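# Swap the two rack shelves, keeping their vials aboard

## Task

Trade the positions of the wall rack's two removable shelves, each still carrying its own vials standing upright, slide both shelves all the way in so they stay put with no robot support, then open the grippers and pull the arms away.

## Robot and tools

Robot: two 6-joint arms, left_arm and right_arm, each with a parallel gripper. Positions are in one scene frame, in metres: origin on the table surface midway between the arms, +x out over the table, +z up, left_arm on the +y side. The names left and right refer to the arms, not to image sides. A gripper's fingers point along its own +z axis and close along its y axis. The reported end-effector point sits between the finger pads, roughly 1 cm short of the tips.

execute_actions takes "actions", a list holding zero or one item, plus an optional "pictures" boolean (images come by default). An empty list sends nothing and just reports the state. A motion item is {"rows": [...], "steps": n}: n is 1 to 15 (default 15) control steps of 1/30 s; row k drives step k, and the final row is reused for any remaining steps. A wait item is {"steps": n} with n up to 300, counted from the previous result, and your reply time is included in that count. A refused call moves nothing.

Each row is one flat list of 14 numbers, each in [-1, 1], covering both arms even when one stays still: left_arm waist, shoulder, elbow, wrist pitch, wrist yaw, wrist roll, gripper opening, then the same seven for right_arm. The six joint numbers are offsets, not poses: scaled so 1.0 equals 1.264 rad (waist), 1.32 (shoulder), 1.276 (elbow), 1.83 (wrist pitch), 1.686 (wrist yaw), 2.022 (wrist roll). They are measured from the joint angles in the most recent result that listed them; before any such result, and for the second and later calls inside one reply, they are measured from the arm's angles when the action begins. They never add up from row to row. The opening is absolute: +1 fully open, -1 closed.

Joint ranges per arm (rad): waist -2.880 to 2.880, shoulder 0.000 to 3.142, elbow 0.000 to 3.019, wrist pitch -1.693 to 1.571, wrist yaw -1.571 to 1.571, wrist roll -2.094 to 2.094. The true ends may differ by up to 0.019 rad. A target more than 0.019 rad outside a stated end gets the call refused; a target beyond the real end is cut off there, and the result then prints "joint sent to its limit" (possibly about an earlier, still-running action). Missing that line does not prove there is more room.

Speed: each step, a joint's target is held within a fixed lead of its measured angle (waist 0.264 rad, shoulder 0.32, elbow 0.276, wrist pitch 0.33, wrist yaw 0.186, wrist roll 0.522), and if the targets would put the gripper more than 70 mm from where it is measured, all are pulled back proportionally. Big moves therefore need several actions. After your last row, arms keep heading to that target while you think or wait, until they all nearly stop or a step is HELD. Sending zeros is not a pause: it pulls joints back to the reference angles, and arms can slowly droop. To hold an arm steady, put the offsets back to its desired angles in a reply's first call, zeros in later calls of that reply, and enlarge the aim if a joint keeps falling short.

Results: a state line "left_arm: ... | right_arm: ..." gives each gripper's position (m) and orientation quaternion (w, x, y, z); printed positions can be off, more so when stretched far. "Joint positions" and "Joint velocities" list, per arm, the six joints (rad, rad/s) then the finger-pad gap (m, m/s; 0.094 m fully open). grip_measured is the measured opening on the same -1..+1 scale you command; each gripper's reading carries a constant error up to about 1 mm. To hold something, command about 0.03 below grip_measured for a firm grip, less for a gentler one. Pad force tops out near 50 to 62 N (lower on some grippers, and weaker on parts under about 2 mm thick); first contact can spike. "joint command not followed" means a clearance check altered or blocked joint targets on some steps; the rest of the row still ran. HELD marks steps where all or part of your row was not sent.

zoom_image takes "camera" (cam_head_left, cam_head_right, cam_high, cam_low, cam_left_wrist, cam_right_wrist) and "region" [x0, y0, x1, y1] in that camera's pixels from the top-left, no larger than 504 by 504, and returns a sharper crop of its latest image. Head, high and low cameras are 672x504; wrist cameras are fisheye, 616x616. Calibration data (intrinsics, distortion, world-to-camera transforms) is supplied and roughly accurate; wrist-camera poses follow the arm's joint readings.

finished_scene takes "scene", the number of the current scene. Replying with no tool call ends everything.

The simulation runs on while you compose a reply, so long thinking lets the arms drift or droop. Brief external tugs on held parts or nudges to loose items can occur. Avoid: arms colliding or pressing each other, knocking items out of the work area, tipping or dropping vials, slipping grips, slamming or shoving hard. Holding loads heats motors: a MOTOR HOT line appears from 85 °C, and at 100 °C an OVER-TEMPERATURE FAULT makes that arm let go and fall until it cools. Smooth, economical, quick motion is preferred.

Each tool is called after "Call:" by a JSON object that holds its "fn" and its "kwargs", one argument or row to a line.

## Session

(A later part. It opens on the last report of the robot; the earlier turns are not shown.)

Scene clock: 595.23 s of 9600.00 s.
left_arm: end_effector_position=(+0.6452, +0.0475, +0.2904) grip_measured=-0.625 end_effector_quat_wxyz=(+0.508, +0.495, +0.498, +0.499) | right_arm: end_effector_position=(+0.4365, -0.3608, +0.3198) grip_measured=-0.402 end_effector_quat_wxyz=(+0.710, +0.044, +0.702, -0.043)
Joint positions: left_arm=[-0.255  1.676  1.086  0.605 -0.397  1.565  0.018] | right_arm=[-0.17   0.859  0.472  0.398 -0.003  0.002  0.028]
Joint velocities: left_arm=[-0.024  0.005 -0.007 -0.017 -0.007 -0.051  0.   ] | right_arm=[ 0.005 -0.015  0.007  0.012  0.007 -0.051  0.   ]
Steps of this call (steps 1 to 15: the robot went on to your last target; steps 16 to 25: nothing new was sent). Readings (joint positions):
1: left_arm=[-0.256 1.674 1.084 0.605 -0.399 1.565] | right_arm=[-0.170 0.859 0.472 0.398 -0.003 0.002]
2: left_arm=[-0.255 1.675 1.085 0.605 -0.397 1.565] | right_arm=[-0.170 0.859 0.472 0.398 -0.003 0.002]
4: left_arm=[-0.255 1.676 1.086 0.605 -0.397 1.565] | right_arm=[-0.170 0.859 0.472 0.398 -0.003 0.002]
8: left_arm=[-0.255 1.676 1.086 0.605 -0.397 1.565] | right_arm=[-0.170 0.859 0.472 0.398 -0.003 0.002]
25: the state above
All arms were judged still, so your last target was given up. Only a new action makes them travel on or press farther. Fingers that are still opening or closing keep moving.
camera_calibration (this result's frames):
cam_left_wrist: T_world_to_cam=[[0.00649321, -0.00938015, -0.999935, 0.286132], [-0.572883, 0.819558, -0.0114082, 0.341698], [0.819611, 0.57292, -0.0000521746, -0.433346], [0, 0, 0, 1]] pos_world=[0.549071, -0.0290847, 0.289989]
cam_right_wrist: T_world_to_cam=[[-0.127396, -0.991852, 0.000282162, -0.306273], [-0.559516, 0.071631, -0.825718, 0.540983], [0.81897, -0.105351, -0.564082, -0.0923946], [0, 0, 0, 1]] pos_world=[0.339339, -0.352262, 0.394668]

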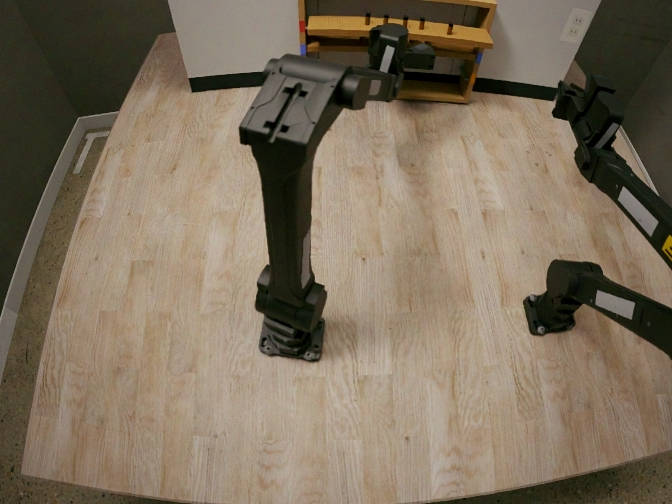

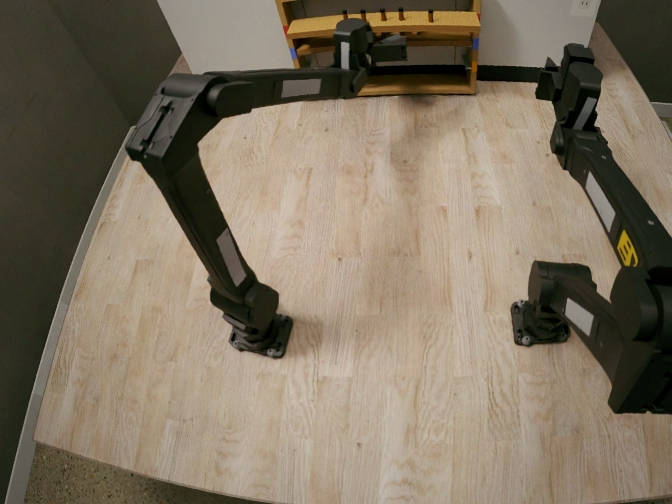

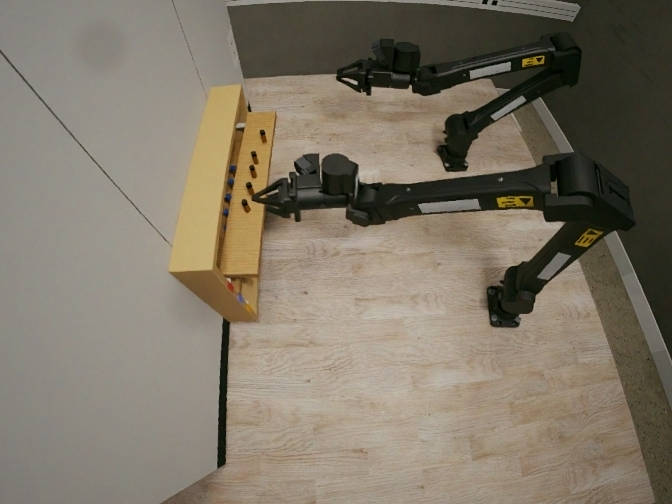

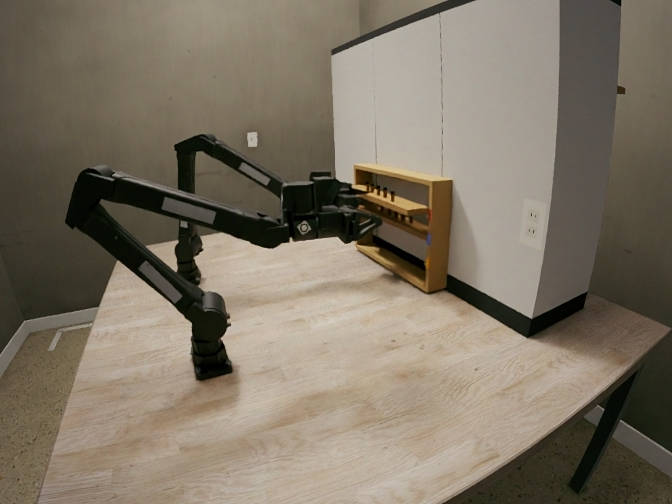

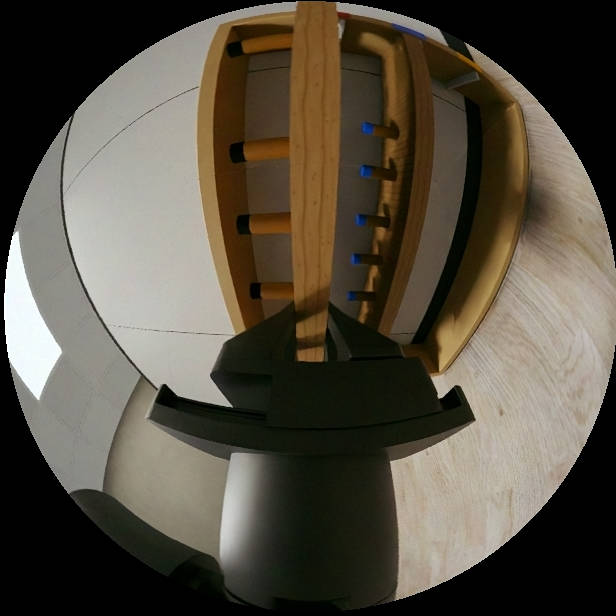

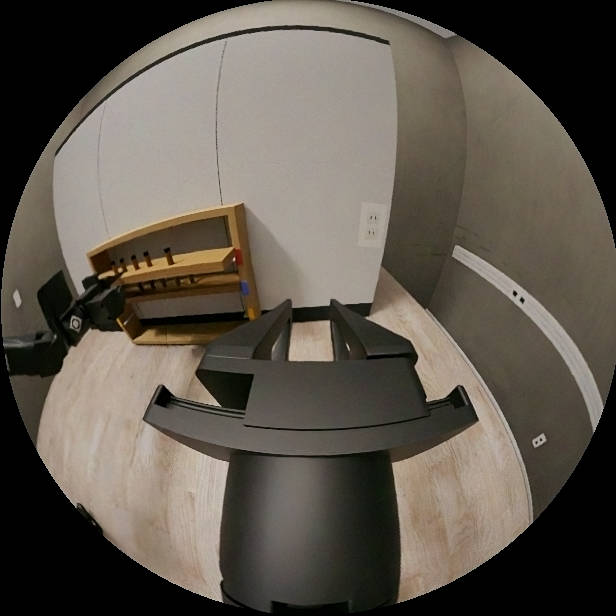

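Call:
{"fn": "execute_actions", "kwargs": {
  "actions": [
    {"rows":[[0,-0.03,0.018,0.015,0,-0.012,-0.66,0,0,0,0,0,0,-0.4],[0,-0.03,0.014,0.015,0,-0.012,-0.66,0,0,0,0,0,0,-0.4],[0,-0.03,0.010,0.015,0,-0.012,-0.66,0,0,0,0,0,0,-0.4],[0.004,-0.03,0.006,0.015,-0.002,-0.012,-0.66,0,0,0,0,0,0,-0.4],[0.007,-0.03,0.004,0.015,-0.004,-0.012,-0.66,0,0,0,0,0,0,-0.4],[0.010,-0.03,0.004,0.015,-0.006,-0.012,-0.66,0,0,0,0,0,0,-0.4],[0.012,-0.03,0.004,0.015,-0.007,-0.012,-0.66,0,0,0,0,0,0,-0.4],[0.014,-0.03,0.004,0.015,-0.007,-0.012,-0.66,0,0,0,0,0,0,-0.4]],"steps":15}
  ],
  "pictures": false
}}

Call:
{"fn": "execute_actions", "kwargs": {
  "actions": [
    {"steps":15}
  ]
}}

Call:
{"fn": "zoom_image", "kwargs": {
  "camera": "cam_head_right",
  "region": [260, 0, 500, 80]
}}

Scene clock: 603.27 s of 9600.00 s.
left_arm: end_effector_position=(+0.6428, +0.0535, +0.2808) grip_measured=-0.625 end_effector_quat_wxyz=(+0.500, +0.497, +0.504, +0.499) | right_arm: end_effector_position=(+0.4365, -0.3608, +0.3198) grip_measured=-0.402 end_effector_quat_wxyz=(+0.710, +0.044, +0.702, -0.043)
Joint positions: left_arm=[-0.25   1.676  1.068  0.605 -0.405  1.561  0.018] | right_arm=[-0.17   0.859  0.472  0.398 -0.003  0.002  0.028]
Joint velocities: left_arm=[ 0.005  0.005 -0.007 -0.022  0.007 -0.066  0.   ] | right_arm=[-0.015  0.015 -0.002  0.007  0.007 -0.007 -0.   ]
Steps of this call (steps 1 to 90: nothing new was sent; then 4.53 s passed at rest; steps 91 to 105: all 15 steps of this action). Readings (joint positions):
91: left_arm=[-0.255 1.676 1.086 0.605 -0.396 1.565] | right_arm=[-0.170 0.859 0.472 0.398 -0.003 0.002]
92: left_arm=[-0.255 1.676 1.085 0.605 -0.396 1.565] | right_arm=[-0.170 0.859 0.472 0.398 -0.003 0.002]
94: left_arm=[-0.255 1.676 1.082 0.605 -0.396 1.563] | right_arm=[-0.170 0.859 0.472 0.398 -0.003 0.002]
98: left_arm=[-0.255 1.676 1.072 0.605 -0.400 1.561] | right_arm=[-0.170 0.859 0.472 0.398 -0.003 0.002]
105: the state above

Scene clock: 603.77 s of 9600.00 s.
left_arm: end_effector_position=(+0.6433, +0.0553, +0.2808) grip_measured=-0.625 end_effector_quat_wxyz=(+0.499, +0.496, +0.505, +0.500) | right_arm: end_effector_position=(+0.4365, -0.3608, +0.3198) grip_measured=-0.402 end_effector_quat_wxyz=(+0.710, +0.044, +0.702, -0.043)
Joint positions: left_arm=[-0.247  1.676  1.068  0.605 -0.406  1.561  0.018] | right_arm=[-0.17   0.859  0.472  0.398 -0.003  0.002  0.028]
Joint velocities: left_arm=[-0.005 -0.015 -0.017  0.002 -0.066  0.022 -0.001] | right_arm=[ 0.005  0.015 -0.017  0.027 -0.007 -0.022  0.001]
Steps of this call (steps 1 to 15: the robot went on to your last target). Readings (joint positions):
1: left_arm=[-0.249 1.676 1.068 0.605 -0.405 1.561] | right_arm=[-0.170 0.859 0.472 0.398 -0.003 0.002]
2: left_arm=[-0.248 1.676 1.068 0.605 -0.406 1.561] | right_arm=[-0.170 0.859 0.472 0.398 -0.003 0.002]
4: left_arm=[-0.247 1.676 1.068 0.605 -0.406 1.561] | right_arm=[-0.170 0.859 0.472 0.398 -0.003 0.002]
8: left_arm=[-0.247 1.676 1.068 0.605 -0.406 1.561] | right_arm=[-0.170 0.859 0.472 0.398 -0.003 0.002]
15: the state above
All arms were judged still, so your last target was given up. Only a new action makes them travel on or press farther. Fingers that are still opening or closing keep moving.
camera_calibration (this result's frames):
cam_left_wrist: T_world_to_cam=[[-0.00955662, -0.0060391, -0.999936, 0.286746], [-0.586012, 0.810302, 0.000706849, 0.339599], [0.810246, 0.585982, -0.0112827, -0.427822], [0, 0, 0, 1]] pos_world=[0.54839, -0.0227503, 0.281661]
cam_right_wrist: T_world_to_cam=[[-0.127396, -0.991852, 0.000282162, -0.306273], [-0.559516, 0.071631, -0.825718, 0.540983], [0.81897, -0.105351, -0.564082, -0.0923946], [0, 0, 0, 1]] pos_world=[0.339339, -0.352262, 0.394668]

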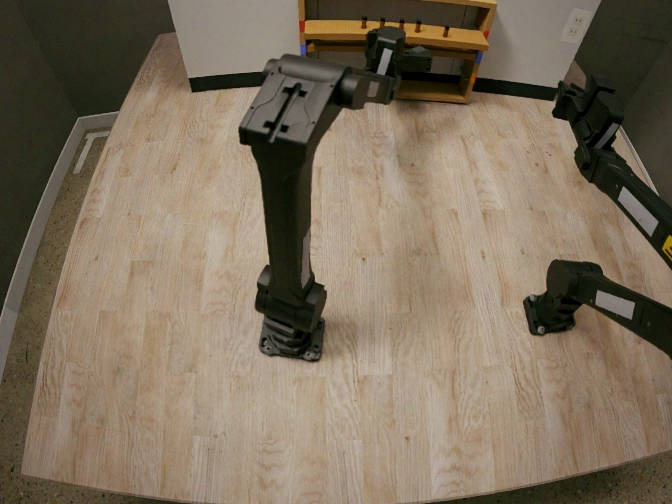

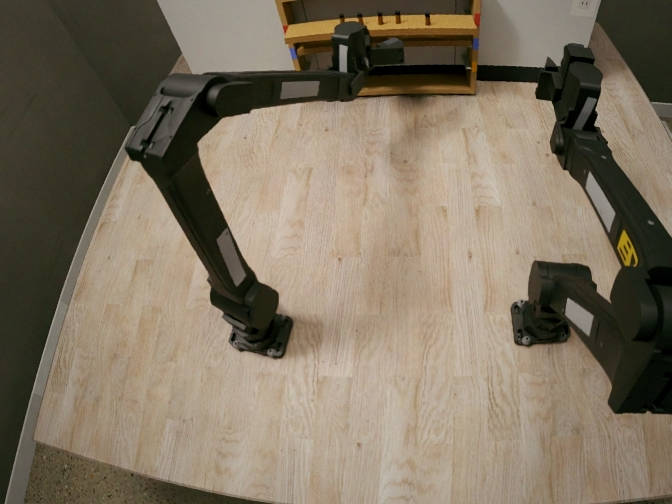

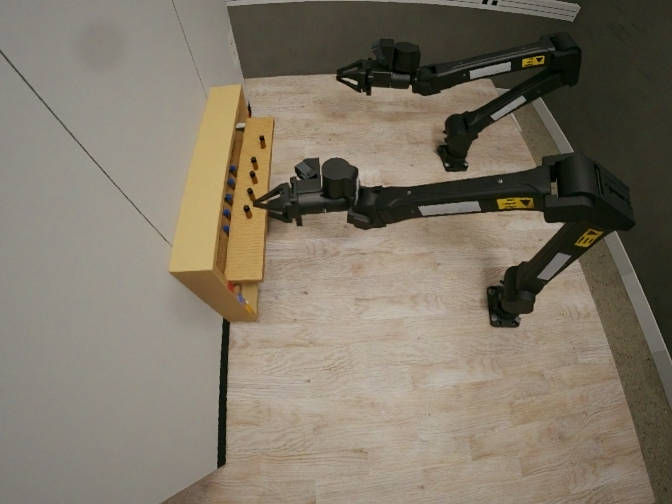

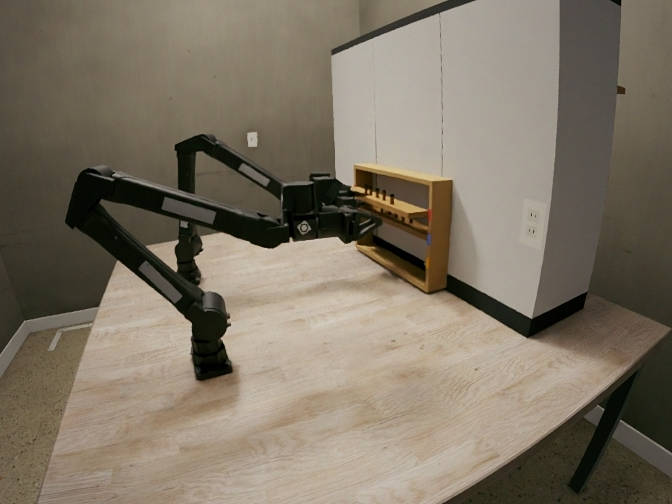

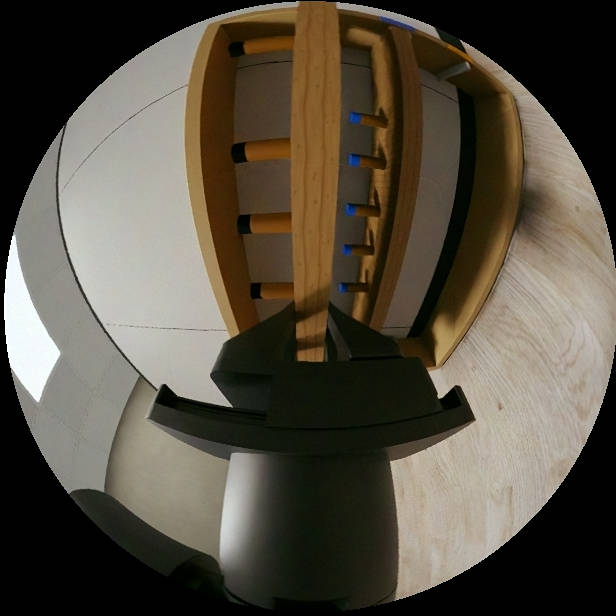

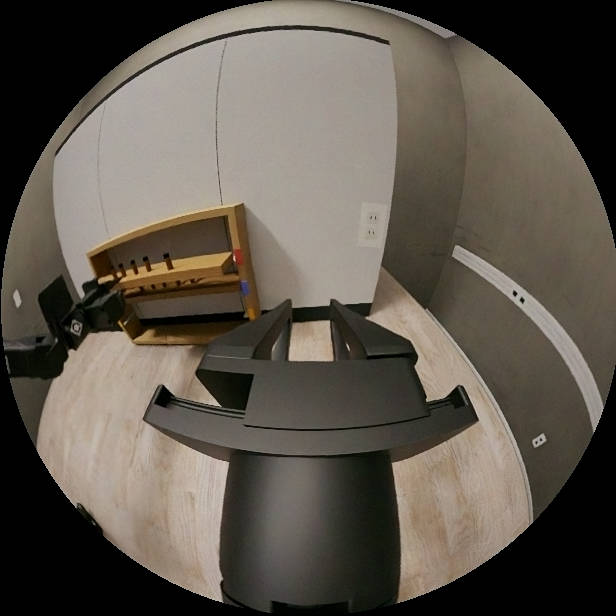

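Region (260, 0, 500, 80) of cam_head_right's 672x504 image, scaled by 2.100, with more detail than that image has.

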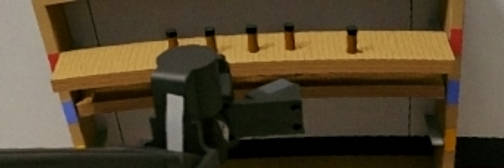

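Call:
{"fn": "execute_actions", "kwargs": {
  "actions": [
    {"rows":[[0.007,-0.03,0.066,0.012,0,-0.012,-0.66,0,0,0,0,0,0,-0.4],[0.008,-0.03,0.073,0.012,0,-0.012,-0.66,0,0,0,0,0,0,-0.4],[0.009,-0.028,0.079,0.012,0.001,-0.012,-0.66,0,0,0,0,0,0,-0.4],[0.010,-0.025,0.085,0.011,0.002,-0.012,-0.66,0,0,0,0,0,0,-0.4],[0.011,-0.022,0.090,0.011,0.003,-0.012,-0.66,0,0,0,0,0,0,-0.4],[0.012,-0.018,0.095,0.010,0.004,-0.012,-0.66,0,0,0,0,0,0,-0.4],[0.013,-0.014,0.100,0.009,0.005,-0.012,-0.66,0,0,0,0,0,0,-0.4],[0.014,-0.010,0.105,0.008,0.006,-0.012,-0.66,0,0,0,0,0,0,-0.4],[0.015,-0.006,0.110,0.007,0.007,-0.012,-0.66,0,0,0,0,0,0,-0.4],[0.016,-0.002,0.115,0.006,0.008,-0.012,-0.66,0,0,0,0,0,0,-0.4],[0.017,0.002,0.120,0.005,0.009,-0.012,-0.66,0,0,0,0,0,0,-0.4],[0.018,0.005,0.125,0.004,0.010,-0.012,-0.66,0,0,0,0,0,0,-0.4],[0.019,0.008,0.130,0.003,0.011,-0.012,-0.66,0,0,0,0,0,0,-0.4],[0.020,0.010,0.134,0.002,0.012,-0.012,-0.66,0,0,0,0,0,0,-0.4],[0.020,0.012,0.138,0.002,0.013,-0.012,-0.66,0,0,0,0,0,0,-0.4]]}
  ],
  "pictures": false
}}

Call:
{"fn": "execute_actions", "kwargs": {
  "actions": [
    {"steps":25}
  ]
}}

Scene clock: 609.70 s of 9600.00 s.
left_arm: end_effector_position=(+0.6660, +0.0511, +0.2884) grip_measured=-0.625 end_effector_quat_wxyz=(+0.505, +0.493, +0.502, +0.500) | right_arm: end_effector_position=(+0.4365, -0.3608, +0.3198) grip_measured=-0.402 end_effector_quat_wxyz=(+0.710, +0.044, +0.702, -0.043)
Joint positions: left_arm=[-0.236  1.72   1.141  0.59  -0.389  1.561  0.018] | right_arm=[-0.17   0.859  0.472  0.398 -0.003  0.002  0.028]
Joint velocities: left_arm=[ 0.054  0.112  0.168 -0.027  0.095 -0.007 -0.001] | right_arm=[ 0.015 -0.024 -0.002 -0.012 -0.081  0.037  0.   ]
Steps of this call (steps 1 to 130: nothing new was sent; then 1.10 s passed at rest; steps 131 to 145: all 15 steps of this action). Readings (joint positions):
131: left_arm=[-0.247 1.676 1.068 0.605 -0.406 1.561] | right_arm=[-0.170 0.859 0.472 0.398 -0.003 0.002]
132: left_arm=[-0.247 1.676 1.068 0.605 -0.406 1.561] | right_arm=[-0.170 0.859 0.472 0.398 -0.003 0.002]
134: left_arm=[-0.247 1.676 1.068 0.605 -0.406 1.561] | right_arm=[-0.170 0.859 0.472 0.398 -0.003 0.002]
138: left_arm=[-0.245 1.685 1.085 0.600 -0.402 1.561] | right_arm=[-0.170 0.859 0.472 0.398 -0.003 0.002]
145: the state above

Scene clock: 610.53 s of 9600.00 s.
left_arm: end_effector_position=(+0.6706, +0.0530, +0.2887) grip_measured=-0.625 end_effector_quat_wxyz=(+0.505, +0.492, +0.502, +0.501) | right_arm: end_effector_position=(+0.4365, -0.3608, +0.3198) grip_measured=-0.402 end_effector_quat_wxyz=(+0.710, +0.044, +0.702, -0.043)
Joint positions: left_arm=[-0.231  1.728  1.153  0.587 -0.388  1.561  0.018] | right_arm=[-0.17   0.859  0.472  0.398 -0.003  0.002  0.028]
Joint velocities: left_arm=[ 0.005 -0.024 -0.012  0.007 -0.037  0.007  0.001] | right_arm=[-0.005  0.005  0.002  0.012  0.007 -0.037 -0.003]
Steps of this call (steps 1 to 25: the robot went on to your last target). Readings (joint positions):
1: left_arm=[-0.235 1.723 1.146 0.589 -0.388 1.561] | right_arm=[-0.170 0.859 0.472 0.398 -0.003 0.002]
2: left_arm=[-0.234 1.726 1.150 0.589 -0.388 1.561] | right_arm=[-0.170 0.859 0.472 0.398 -0.003 0.002]
4: left_arm=[-0.232 1.728 1.153 0.588 -0.388 1.561] | right_arm=[-0.170 0.859 0.472 0.398 -0.003 0.002]
8: left_arm=[-0.231 1.728 1.153 0.587 -0.388 1.561] | right_arm=[-0.170 0.859 0.472 0.398 -0.003 0.002]
25: the state above
camera_calibration (this result's frames):
cam_left_wrist: T_world_to_cam=[[0.00457635, -0.0117423, -0.999921, 0.285698], [-0.584384, 0.811385, -0.0122029, 0.360041], [0.811464, 0.584394, -0.00314884, -0.451553], [0, 0, 0, 1]] pos_world=[0.575514, -0.0248927, 0.288646]
cam_right_wrist: T_world_to_cam=[[-0.127396, -0.991852, 0.000282162, -0.306273], [-0.559516, 0.071631, -0.825718, 0.540983], [0.81897, -0.105351, -0.564082, -0.0923946], [0, 0, 0, 1]] pos_world=[0.339339, -0.352262, 0.394668]

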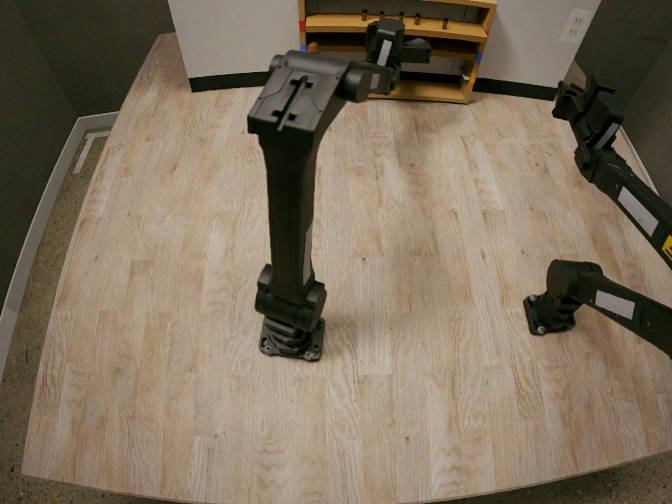

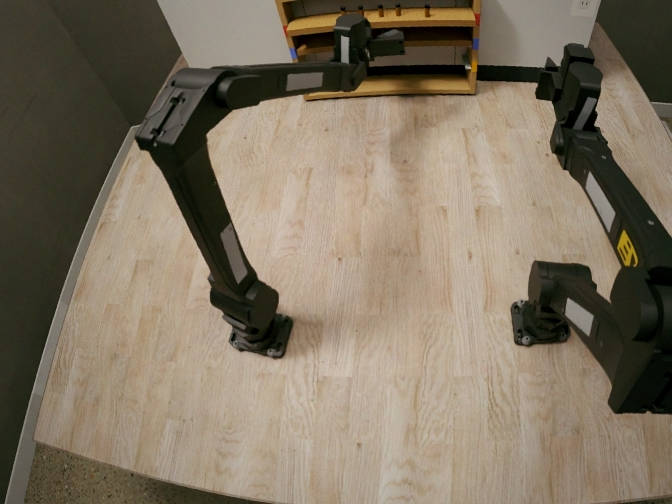

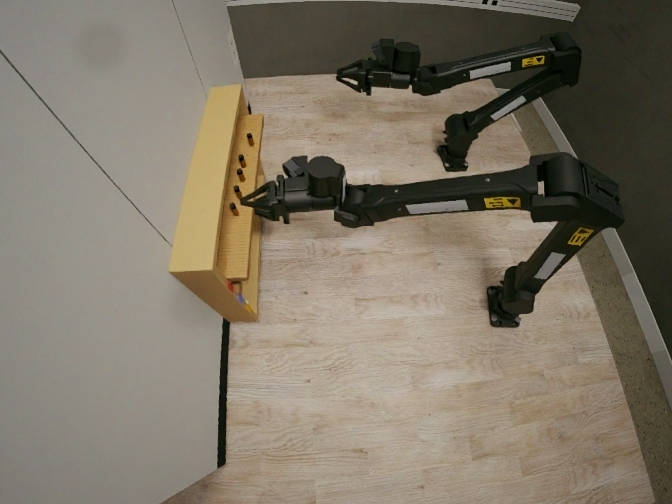

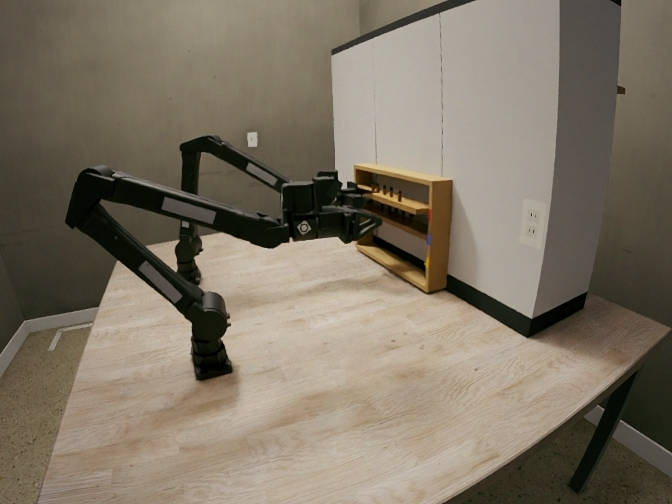

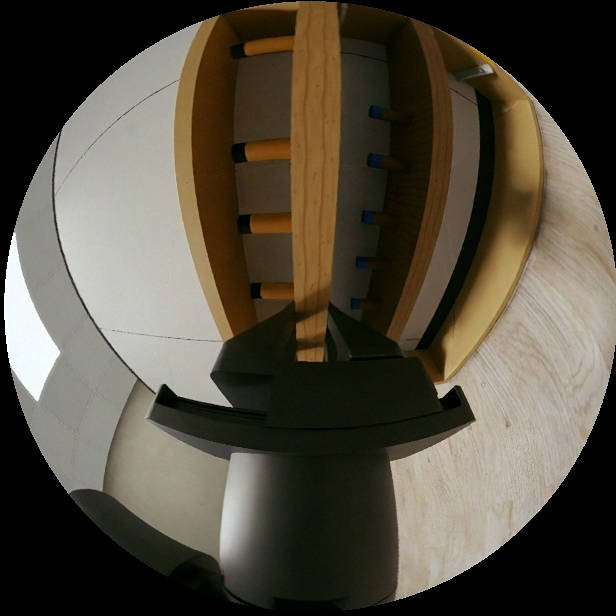

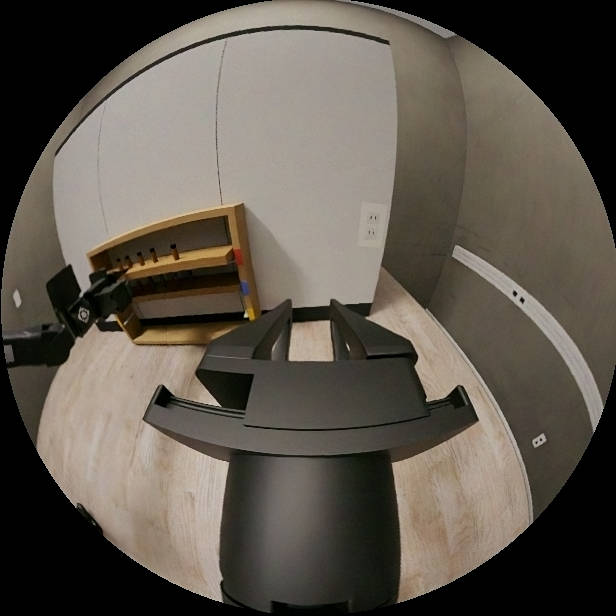

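Call:
{"fn": "execute_actions", "kwargs": {
  "actions": [
    {"rows":[[0.007,-0.028,0.066,0.012,0,-0.012,-0.66,0,0,0,0,0,0,-0.4],[0.008,-0.026,0.071,0.012,0,-0.012,-0.66,0,0,0,0,0,0,-0.4],[0.008,-0.023,0.075,0.012,0.001,-0.012,-0.66,0,0,0,0,0,0,-0.4],[0.009,-0.020,0.079,0.011,0.002,-0.012,-0.66,0,0,0,0,0,0,-0.4],[0.010,-0.016,0.083,0.011,0.003,-0.012,-0.66,0,0,0,0,0,0,-0.4],[0.010,-0.012,0.087,0.010,0.003,-0.012,-0.66,0,0,0,0,0,0,-0.4],[0.011,-0.008,0.091,0.009,0.004,-0.012,-0.66,0,0,0,0,0,0,-0.4],[0.012,-0.004,0.095,0.008,0.005,-0.012,-0.66,0,0,0,0,0,0,-0.4],[0.013,0,0.099,0.007,0.006,-0.012,-0.66,0,0,0,0,0,0,-0.4],[0.013,0.003,0.103,0.006,0.007,-0.012,-0.66,0,0,0,0,0,0,-0.4],[0.014,0.006,0.107,0.005,0.007,-0.012,-0.66,0,0,0,0,0,0,-0.4],[0.015,0.009,0.111,0.004,0.008,-0.012,-0.66,0,0,0,0,0,0,-0.4],[0.015,0.011,0.114,0.003,0.009,-0.012,-0.66,0,0,0,0,0,0,-0.4],[0.016,0.013,0.117,0.003,0.010,-0.012,-0.66,0,0,0,0,0,0,-0.4],[0.016,0.015,0.120,0.003,0.010,-0.012,-0.66,0,0,0,0,0,0,-0.4]]}
  ],
  "pictures": false
}}

Call:
{"fn": "execute_actions", "kwargs": {
  "actions": [
    {"steps":25}
  ],
  "pictures": false
}}

Scene clock: 618.47 s of 9600.00 s.
left_arm: end_effector_position=(+0.6900, +0.0505, +0.2836) grip_measured=-0.625 end_effector_quat_wxyz=(+0.503, +0.494, +0.502, +0.500) | right_arm: end_effector_position=(+0.4365, -0.3608, +0.3198) grip_measured=-0.402 end_effector_quat_wxyz=(+0.710, +0.044, +0.702, -0.043)
Joint positions: left_arm=[-0.221  1.776  1.208  0.574 -0.376  1.561  0.018] | right_arm=[-0.17   0.859  0.472  0.398 -0.003  0.002  0.028]
Joint velocities: left_arm=[ 0.015  0.122  0.09  -0.027  0.081 -0.081 -0.001] | right_arm=[-0.015 -0.015 -0.007  0.007 -0.081 -0.007 -0.   ]
Steps of this call (steps 1 to 15: the robot went on to your last target; steps 16 to 90: nothing new was sent; then 4.43 s passed at rest; steps 91 to 105: all 15 steps of this action). Readings (joint positions):
91: left_arm=[-0.231 1.728 1.153 0.587 -0.388 1.561] | right_arm=[-0.170 0.859 0.472 0.398 -0.003 0.002]
92: left_arm=[-0.231 1.728 1.153 0.587 -0.388 1.561] | right_arm=[-0.170 0.859 0.472 0.398 -0.003 0.002]
94: left_arm=[-0.231 1.728 1.153 0.587 -0.388 1.561] | right_arm=[-0.170 0.859 0.472 0.398 -0.003 0.002]
98: left_arm=[-0.230 1.741 1.171 0.584 -0.385 1.561] | right_arm=[-0.170 0.859 0.472 0.398 -0.003 0.002]
105: the state above

Scene clock: 619.30 s of 9600.00 s.
left_arm: end_effector_position=(+0.6928, +0.0501, +0.2794) grip_measured=-0.625 end_effector_quat_wxyz=(+0.502, +0.496, +0.504, +0.499) | right_arm: end_effector_position=(+0.4365, -0.3608, +0.3198) grip_measured=-0.402 end_effector_quat_wxyz=(+0.710, +0.044, +0.702, -0.043)
Joint positions: left_arm=[-0.22   1.786  1.214  0.572 -0.375  1.561  0.018] | right_arm=[-0.17   0.859  0.472  0.398 -0.003  0.002  0.028]
Joint velocities: left_arm=[-0.005 -0.005 -0.007  0.007  0.022  0.007 -0.001] | right_arm=[-0.024 -0.015 -0.017 -0.002 -0.081 -0.051  0.   ]
Steps of this call (steps 1 to 15: the robot went on to your last target; steps 16 to 25: nothing new was sent). Readings (joint positions):
1: left_arm=[-0.221 1.780 1.211 0.573 -0.375 1.561] | right_arm=[-0.170 0.859 0.472 0.398 -0.003 0.002]
2: left_arm=[-0.221 1.783 1.213 0.573 -0.375 1.561] | right_arm=[-0.170 0.859 0.472 0.398 -0.003 0.002]
4: left_arm=[-0.220 1.786 1.213 0.572 -0.375 1.561] | right_arm=[-0.170 0.859 0.472 0.398 -0.003 0.002]
8: left_arm=[-0.220 1.786 1.214 0.572 -0.375 1.561] | right_arm=[-0.170 0.859 0.472 0.398 -0.003 0.002]
25: the state above
All arms were judged still, so your last target was given up. Only a new action makes them travel on or press farther. Fingers that are still opening or closing keep moving.

Call:
{"fn": "execute_actions", "kwargs": {
  "actions": [
    {"rows":[[0.008,-0.028,0.068,0.012,0,-0.012,-0.66,0,0,0,0,0,0,-0.4],[0.009,-0.027,0.073,0.012,0,-0.012,-0.66,0,0,0,0,0,0,-0.4],[0.010,-0.025,0.078,0.012,0.001,-0.012,-0.66,0,0,0,0,0,0,-0.4],[0.011,-0.022,0.082,0.011,0.002,-0.012,-0.66,0,0,0,0,0,0,-0.4],[0.012,-0.019,0.086,0.011,0.003,-0.012,-0.66,0,0,0,0,0,0,-0.4],[0.013,-0.016,0.090,0.010,0.003,-0.012,-0.66,0,0,0,0,0,0,-0.4],[0.014,-0.013,0.094,0.009,0.004,-0.012,-0.66,0,0,0,0,0,0,-0.4],[0.015,-0.010,0.098,0.008,0.005,-0.012,-0.66,0,0,0,0,0,0,-0.4],[0.016,-0.007,0.102,0.007,0.006,-0.012,-0.66,0,0,0,0,0,0,-0.4],[0.017,-0.004,0.106,0.006,0.007,-0.012,-0.66,0,0,0,0,0,0,-0.4],[0.018,-0.001,0.110,0.005,0.007,-0.012,-0.66,0,0,0,0,0,0,-0.4],[0.019,0.002,0.114,0.004,0.008,-0.012,-0.66,0,0,0,0,0,0,-0.4],[0.020,0.004,0.118,0.003,0.009,-0.012,-0.66,0,0,0,0,0,0,-0.4],[0.020,0.006,0.122,0.002,0.010,-0.012,-0.66,0,0,0,0,0,0,-0.4],[0.020,0.008,0.125,0.002,0.010,-0.012,-0.66,0,0,0,0,0,0,-0.4]]}
  ],
  "pictures": false
}}

Call:
{"fn": "execute_actions", "kwargs": {
  "actions": [
    {"steps":25}
  ]
}}

Scene clock: 624.00 s of 9600.00 s.
left_arm: end_effector_position=(+0.7114, +0.0508, +0.2794) grip_measured=-0.625 end_effector_quat_wxyz=(+0.503, +0.495, +0.503, +0.499) | right_arm: end_effector_position=(+0.4365, -0.3608, +0.3198) grip_measured=-0.402 end_effector_quat_wxyz=(+0.710, +0.044, +0.702, -0.043)
Joint positions: left_arm=[-0.208  1.825  1.27   0.559 -0.362  1.561  0.018] | right_arm=[-0.17   0.859  0.472  0.398 -0.003  0.002  0.028]
Joint velocities: left_arm=[ 0.024  0.103  0.105 -0.027  0.037  0.037 -0.001] | right_arm=[-0.005  0.005  0.007  0.022  0.007 -0.081  0.   ]
Steps of this call (steps 1 to 90: nothing new was sent; then 1.20 s passed at rest; steps 91 to 105: all 15 steps of this action). Readings (joint positions):
91: left_arm=[-0.220 1.786 1.214 0.572 -0.375 1.561] | right_arm=[-0.170 0.859 0.472 0.398 -0.003 0.002]
92: left_arm=[-0.220 1.786 1.214 0.572 -0.375 1.561] | right_arm=[-0.170 0.859 0.472 0.398 -0.003 0.002]
94: left_arm=[-0.220 1.786 1.215 0.572 -0.375 1.561] | right_arm=[-0.170 0.859 0.472 0.398 -0.003 0.002]
98: left_arm=[-0.217 1.795 1.229 0.568 -0.373 1.561] | right_arm=[-0.170 0.859 0.472 0.398 -0.003 0.002]
105: the state above

Scene clock: 624.83 s of 9600.00 s.
left_arm: end_effector_position=(+0.7134, +0.0506, +0.2793) grip_measured=-0.625 end_effector_quat_wxyz=(+0.503, +0.495, +0.503, +0.499) | right_arm: end_effector_position=(+0.4365, -0.3608, +0.3198) grip_measured=-0.402 end_effector_quat_wxyz=(+0.710, +0.044, +0.702, -0.043)
Joint positions: left_arm=[-0.207  1.83   1.276  0.557 -0.362  1.561  0.018] | right_arm=[-0.17   0.859  0.472  0.398 -0.003  0.002  0.028]
Joint velocities: left_arm=[ 0.005 -0.015 -0.002  0.017 -0.051  0.022  0.   ] | right_arm=[ 0.005 -0.005 -0.022 -0.002 -0.007  0.051 -0.   ]
Steps of this call (steps 1 to 15: the robot went on to your last target; steps 16 to 25: nothing new was sent). Readings (joint positions):
1: left_arm=[-0.207 1.827 1.273 0.558 -0.362 1.561] | right_arm=[-0.170 0.859 0.472 0.398 -0.003 0.002]
2: left_arm=[-0.207 1.829 1.276 0.558 -0.362 1.561] | right_arm=[-0.170 0.859 0.472 0.398 -0.003 0.002]
4: left_arm=[-0.207 1.830 1.276 0.557 -0.362 1.561] | right_arm=[-0.170 0.859 0.472 0.398 -0.003 0.002]
8: left_arm=[-0.207 1.830 1.276 0.557 -0.362 1.561] | right_arm=[-0.170 0.859 0.472 0.398 -0.003 0.002]
25: the state above
All arms were judged still, so your last target was given up. Only a new action makes them travel on or press farther. Fingers that are still opening or closing keep moving.
camera_calibration (this result's frames):
cam_left_wrist: T_world_to_cam=[[-0.0028374, -0.00942003, -0.999952, 0.281254], [-0.582589, 0.812745, -0.00600334, 0.383861], [0.812762, 0.582543, -0.00779409, -0.484461], [0, 0, 0, 1]] pos_world=[0.618182, -0.0271124, 0.279769]
cam_right_wrist: T_world_to_cam=[[-0.127396, -0.991852, 0.000282162, -0.306273], [-0.559516, 0.071631, -0.825718, 0.540983], [0.81897, -0.105351, -0.564082, -0.0923946], [0, 0, 0, 1]] pos_world=[0.339339, -0.352262, 0.394668]

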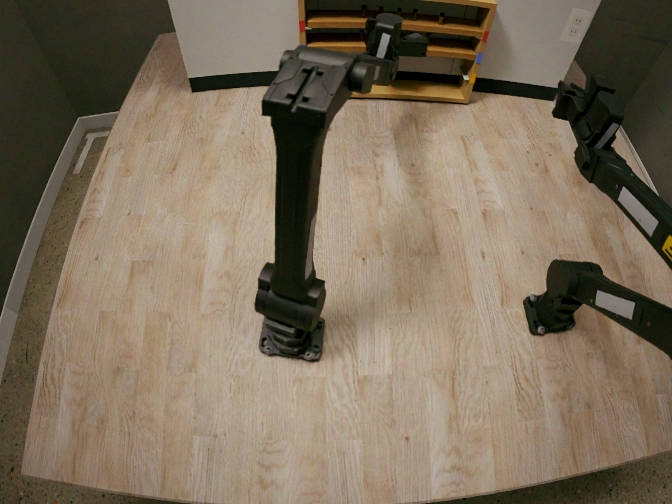

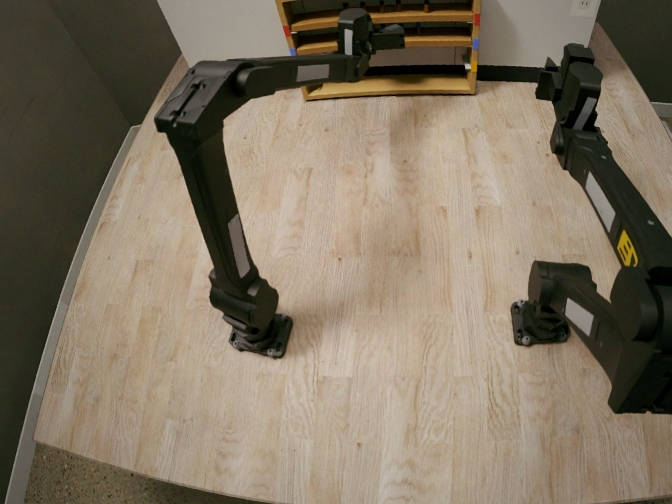

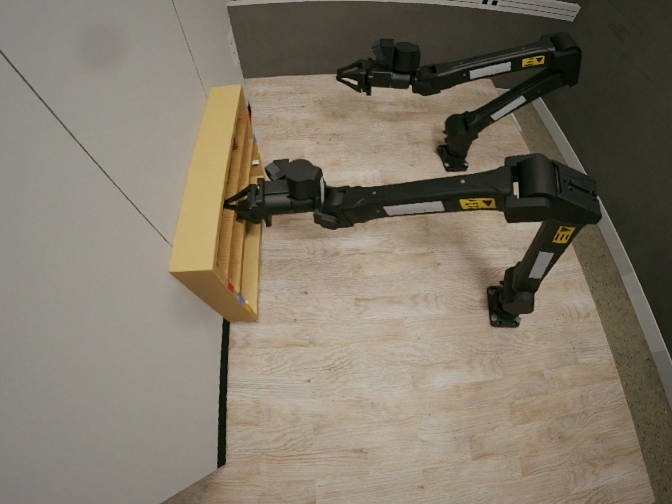

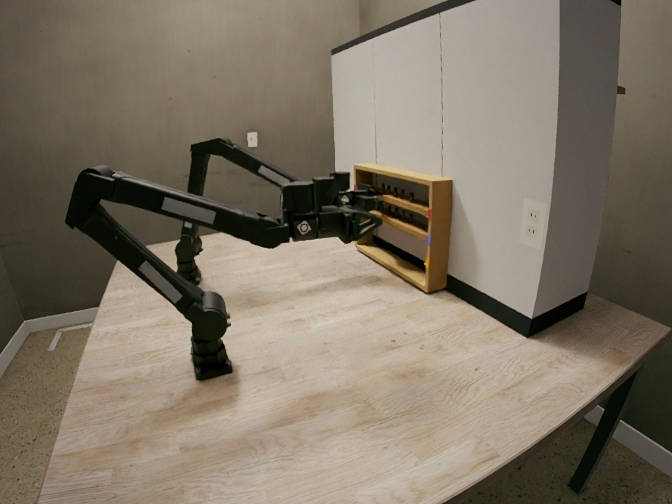

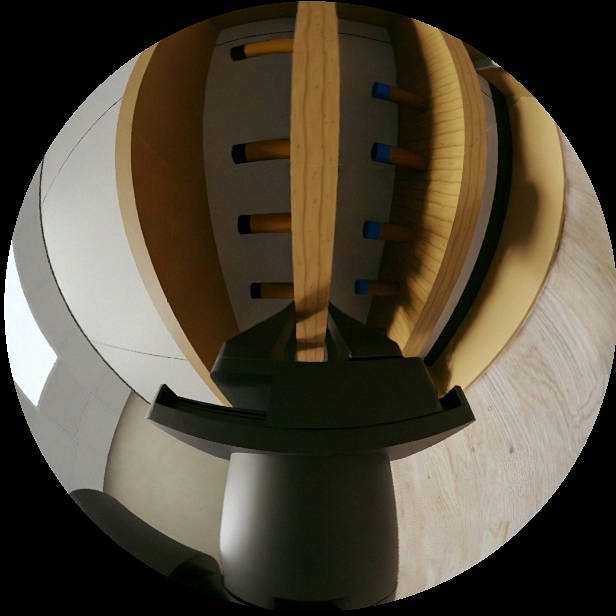

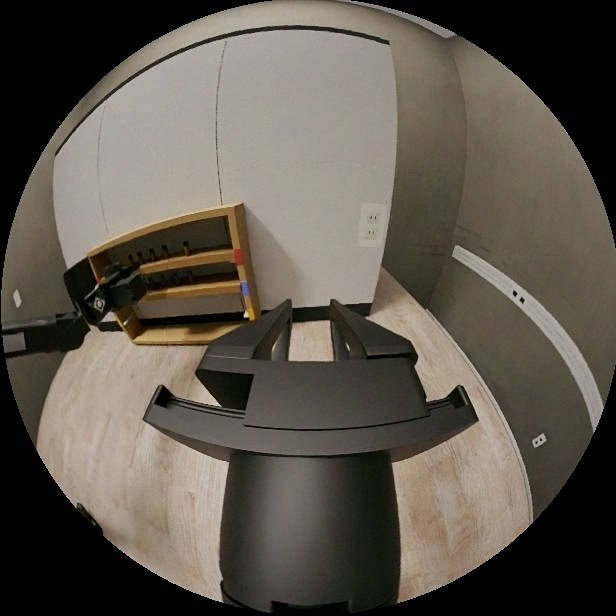

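Call:
{"fn": "execute_actions", "kwargs": {
  "actions": [
    {"rows":[[0.005,-0.028,0.06,0.015,0,-0.012,-0.66,0,0,0,0,0,0,-0.4],[0.005,-0.025,0.06,0.015,0,-0.012,-0.66,0,0,0,0,0,0,-0.4],[0.005,-0.022,0.06,0.015,0,-0.012,-0.66,0,0,0,0,0,0,-0.4],[0.005,-0.019,0.06,0.015,0,-0.012,-0.66,0,0,0,0,0,0,-0.4],[0.005,-0.017,0.06,0.015,0,-0.012,-0.66,0,0,0,0,0,0,-0.4]],"steps":15}
  ],
  "pictures": false
}}

Scene clock: 627.93 s of 9600.00 s.
left_arm: end_effector_position=(+0.7135, +0.0507, +0.2790) grip_measured=-0.625 end_effector_quat_wxyz=(+0.502, +0.495, +0.503, +0.499) | right_arm: end_effector_position=(+0.4365, -0.3608, +0.3198) grip_measured=-0.402 end_effector_quat_wxyz=(+0.710, +0.044, +0.702, -0.043)
Joint positions: left_arm=[-0.207  1.83   1.276  0.557 -0.362  1.56   0.018] | right_arm=[-0.17   0.859  0.472  0.398 -0.003  0.002  0.028]
Joint velocities: left_arm=[-0.005 -0.015 -0.002 -0.002  0.007 -0.007 -0.001] | right_arm=[-0.005  0.005 -0.017  0.002 -0.095  0.007  0.   ]
Steps of this call (steps 1 to 78: nothing new was sent; steps 79 to 93: all 15 steps of this action). Readings (joint positions):
79: left_arm=[-0.207 1.830 1.276 0.557 -0.362 1.560] | right_arm=[-0.170 0.859 0.472 0.398 -0.003 0.002]
80: left_arm=[-0.207 1.830 1.276 0.557 -0.362 1.560] | right_arm=[-0.170 0.859 0.472 0.398 -0.003 0.002]
82: left_arm=[-0.207 1.830 1.276 0.557 -0.362 1.560] | right_arm=[-0.170 0.859 0.472 0.398 -0.003 0.002]
86: left_arm=[-0.207 1.830 1.276 0.557 -0.362 1.560] | right_arm=[-0.170 0.859 0.472 0.398 -0.003 0.002]
93: the state above

Against the back wall, likely. Lower via elbow.

Call:
{"fn": "execute_actions", "kwargs": {
  "actions": [
    {"rows":[[0,-0.02,0.03,0.015,0,-0.01,-0.66,0,0,0,0,0,0,-0.4],[0,-0.02,0.02,0.015,0,-0.01,-0.66,0,0,0,0,0,0,-0.4],[0,-0.018,0.016,0.015,0,-0.01,-0.66,0,0,0,0,0,0,-0.4],[0,-0.016,0.013,0.015,0,-0.01,-0.66,0,0,0,0,0,0,-0.4],[0,-0.015,0.010,0.015,0,-0.01,-0.66,0,0,0,0,0,0,-0.4]],"steps":15}
  ],
  "pictures": false
}}

Scene clock: 631.07 s of 9600.00 s.
left_arm: end_effector_position=(+0.7133, +0.0507, +0.2786) grip_measured=-0.625 end_effector_quat_wxyz=(+0.502, +0.495, +0.504, +0.499) | right_arm: end_effector_position=(+0.4365, -0.3608, +0.3198) grip_measured=-0.402 end_effector_quat_wxyz=(+0.710, +0.044, +0.702, -0.043)
Joint positions: left_arm=[-0.207  1.83   1.276  0.557 -0.362  1.56   0.018] | right_arm=[-0.17   0.859  0.472  0.398 -0.003  0.002  0.028]
Joint velocities: left_arm=[-0.015  0.015 -0.002 -0.027 -0.066 -0.037 -0.001] | right_arm=[-0.015 -0.005 -0.002  0.017 -0.007 -0.037  0.001]
Steps of this call (steps 1 to 15: the robot went on to your last target; steps 16 to 79: nothing new was sent; steps 80 to 94: all 15 steps of this action). Readings (joint positions):
80: left_arm=[-0.207 1.830 1.276 0.557 -0.362 1.560] | right_arm=[-0.170 0.859 0.472 0.398 -0.003 0.002]
81: left_arm=[-0.207 1.830 1.276 0.557 -0.362 1.560] | right_arm=[-0.170 0.859 0.472 0.398 -0.003 0.002]
83: left_arm=[-0.207 1.830 1.276 0.557 -0.362 1.560] | right_arm=[-0.170 0.859 0.472 0.398 -0.003 0.002]
87: left_arm=[-0.207 1.830 1.276 0.557 -0.362 1.560] | right_arm=[-0.170 0.859 0.472 0.398 -0.003 0.002]
94: the state above

Call:
{"fn": "execute_actions", "kwargs": {
  "actions": [
    {"rows":[[0,-0.01,0.015,0.008,0,0,-0.64,0,0,0,0,0,0,-0.4],[0,-0.008,0.015,0.005,0,0,-0.62,0,0,0,0,0,0,-0.4],[0,-0.006,0.015,0.003,0,0,-0.61,0,0,0,0,0,0,-0.4],[0,-0.005,0.015,0.003,0,0,-0.60,0,0,0,0,0,0,-0.4],[0,-0.005,0.015,0.003,0,0,-0.58,0,0,0,0,0,0,-0.4],[0,-0.005,0.015,0.003,0,0,-0.56,0,0,0,0,0,0,-0.4],[0,-0.005,0.015,0.003,0,0,-0.53,0,0,0,0,0,0,-0.4],[0,-0.005,0.015,0.003,0,0,-0.50,0,0,0,0,0,0,-0.4],[0,-0.005,0.015,0.003,0,0,-0.45,0,0,0,0,0,0,-0.4],[0,-0.005,0.015,0.003,0,0,-0.40,0,0,0,0,0,0,-0.4],[0,-0.005,0.015,0.003,0,0,-0.35,0,0,0,0,0,0,-0.4]],"steps":15}
  ]
}}

Scene clock: 636.77 s of 9600.00 s.
left_arm: end_effector_position=(+0.7135, +0.0506, +0.2773) grip_measured=-0.352 end_effector_quat_wxyz=(+0.501, +0.496, +0.504, +0.499) | right_arm: end_effector_position=(+0.4365, -0.3608, +0.3198) grip_measured=-0.402 end_effector_quat_wxyz=(+0.710, +0.044, +0.702, -0.043)
Joint positions: left_arm=[-0.207  1.831  1.276  0.557 -0.362  1.561  0.03 ] | right_arm=[-0.17   0.859  0.472  0.398 -0.003  0.002  0.028]
Joint velocities: left_arm=[-0.015 -0.005 -0.007  0.002 -0.022 -0.022 -0.001] | right_arm=[-0.015 -0.005 -0.007  0.007 -0.051 -0.007  0.   ]
Steps of this call (steps 1 to 15: the robot went on to your last target; steps 16 to 90: nothing new was sent; then 2.20 s passed at rest; steps 91 to 105: all 15 steps of this action). Readings (joint positions):
91: left_arm=[-0.207 1.830 1.276 0.557 -0.362 1.561] | right_arm=[-0.170 0.859 0.472 0.398 -0.003 0.002]
92: left_arm=[-0.207 1.830 1.276 0.557 -0.362 1.561] | right_arm=[-0.170 0.859 0.472 0.398 -0.003 0.002]
94: left_arm=[-0.207 1.831 1.276 0.557 -0.362 1.561] | right_arm=[-0.170 0.859 0.472 0.398 -0.003 0.002]
98: left_arm=[-0.207 1.831 1.276 0.557 -0.362 1.561] | right_arm=[-0.170 0.859 0.472 0.398 -0.003 0.002]
105: the state above
camera_calibration (this result's frames):
cam_left_wrist: T_world_to_cam=[[-0.00605265, -0.00746345, -0.999954, 0.281467], [-0.583224, 0.812308, -0.00253269, 0.383362], [0.812289, 0.583181, -0.00926947, -0.483909], [0, 0, 0, 1]] pos_world=[0.618364, -0.0271001, 0.27794]
cam_right_wrist: T_world_to_cam=[[-0.127396, -0.991852, 0.000282162, -0.306273], [-0.559516, 0.071631, -0.825718, 0.540983], [0.81897, -0.105351, -0.564082, -0.0923946], [0, 0, 0, 1]] pos_world=[0.339339, -0.352262, 0.394668]

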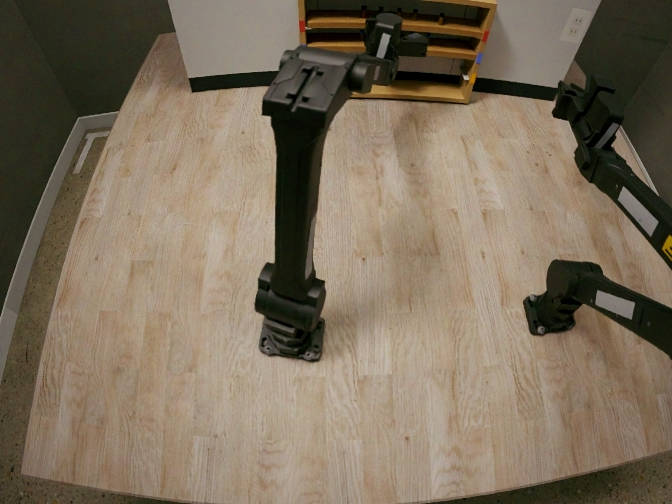

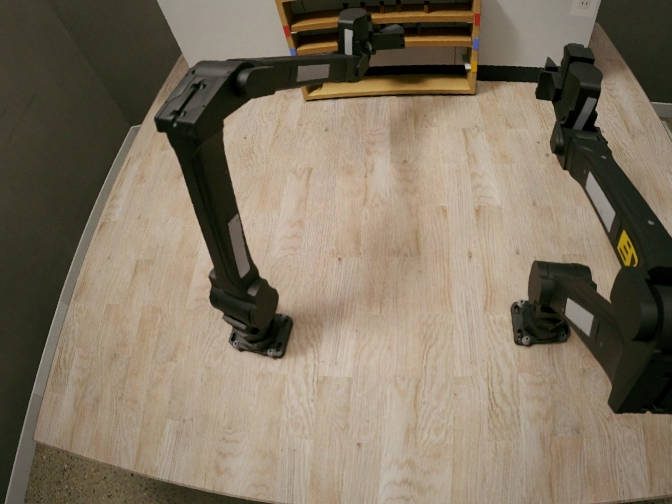

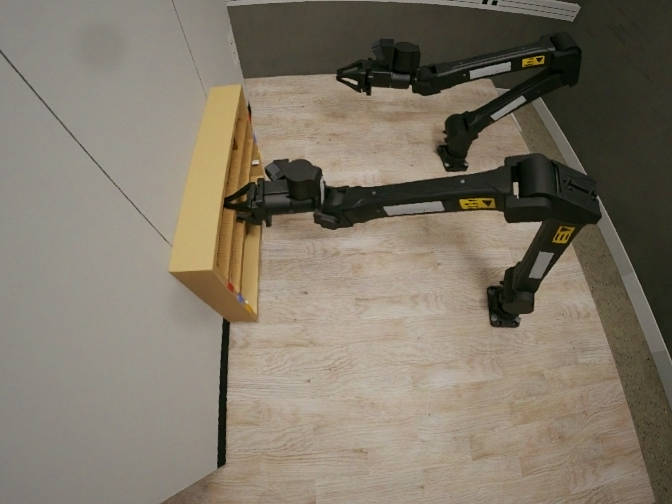

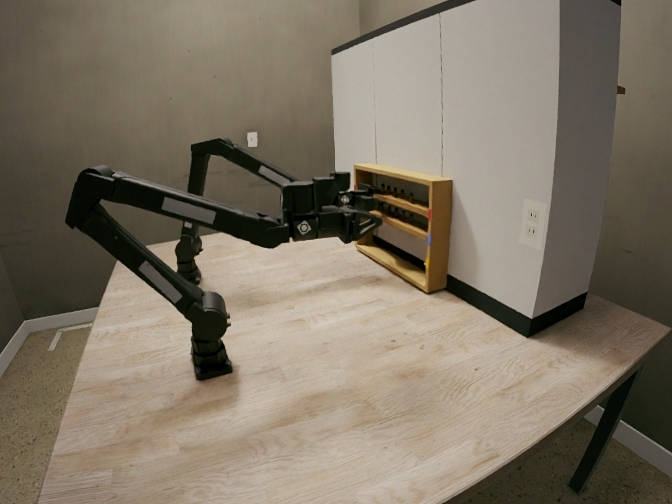

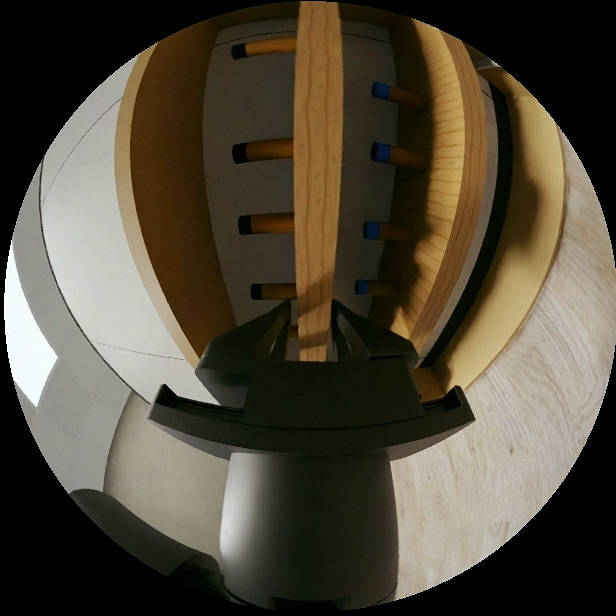

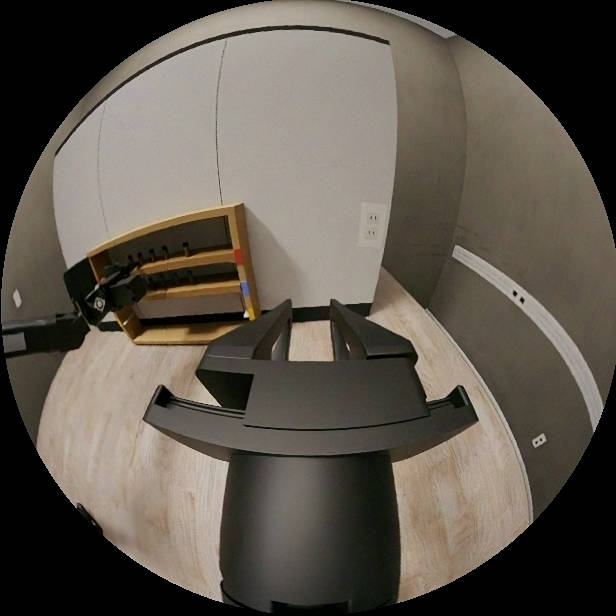

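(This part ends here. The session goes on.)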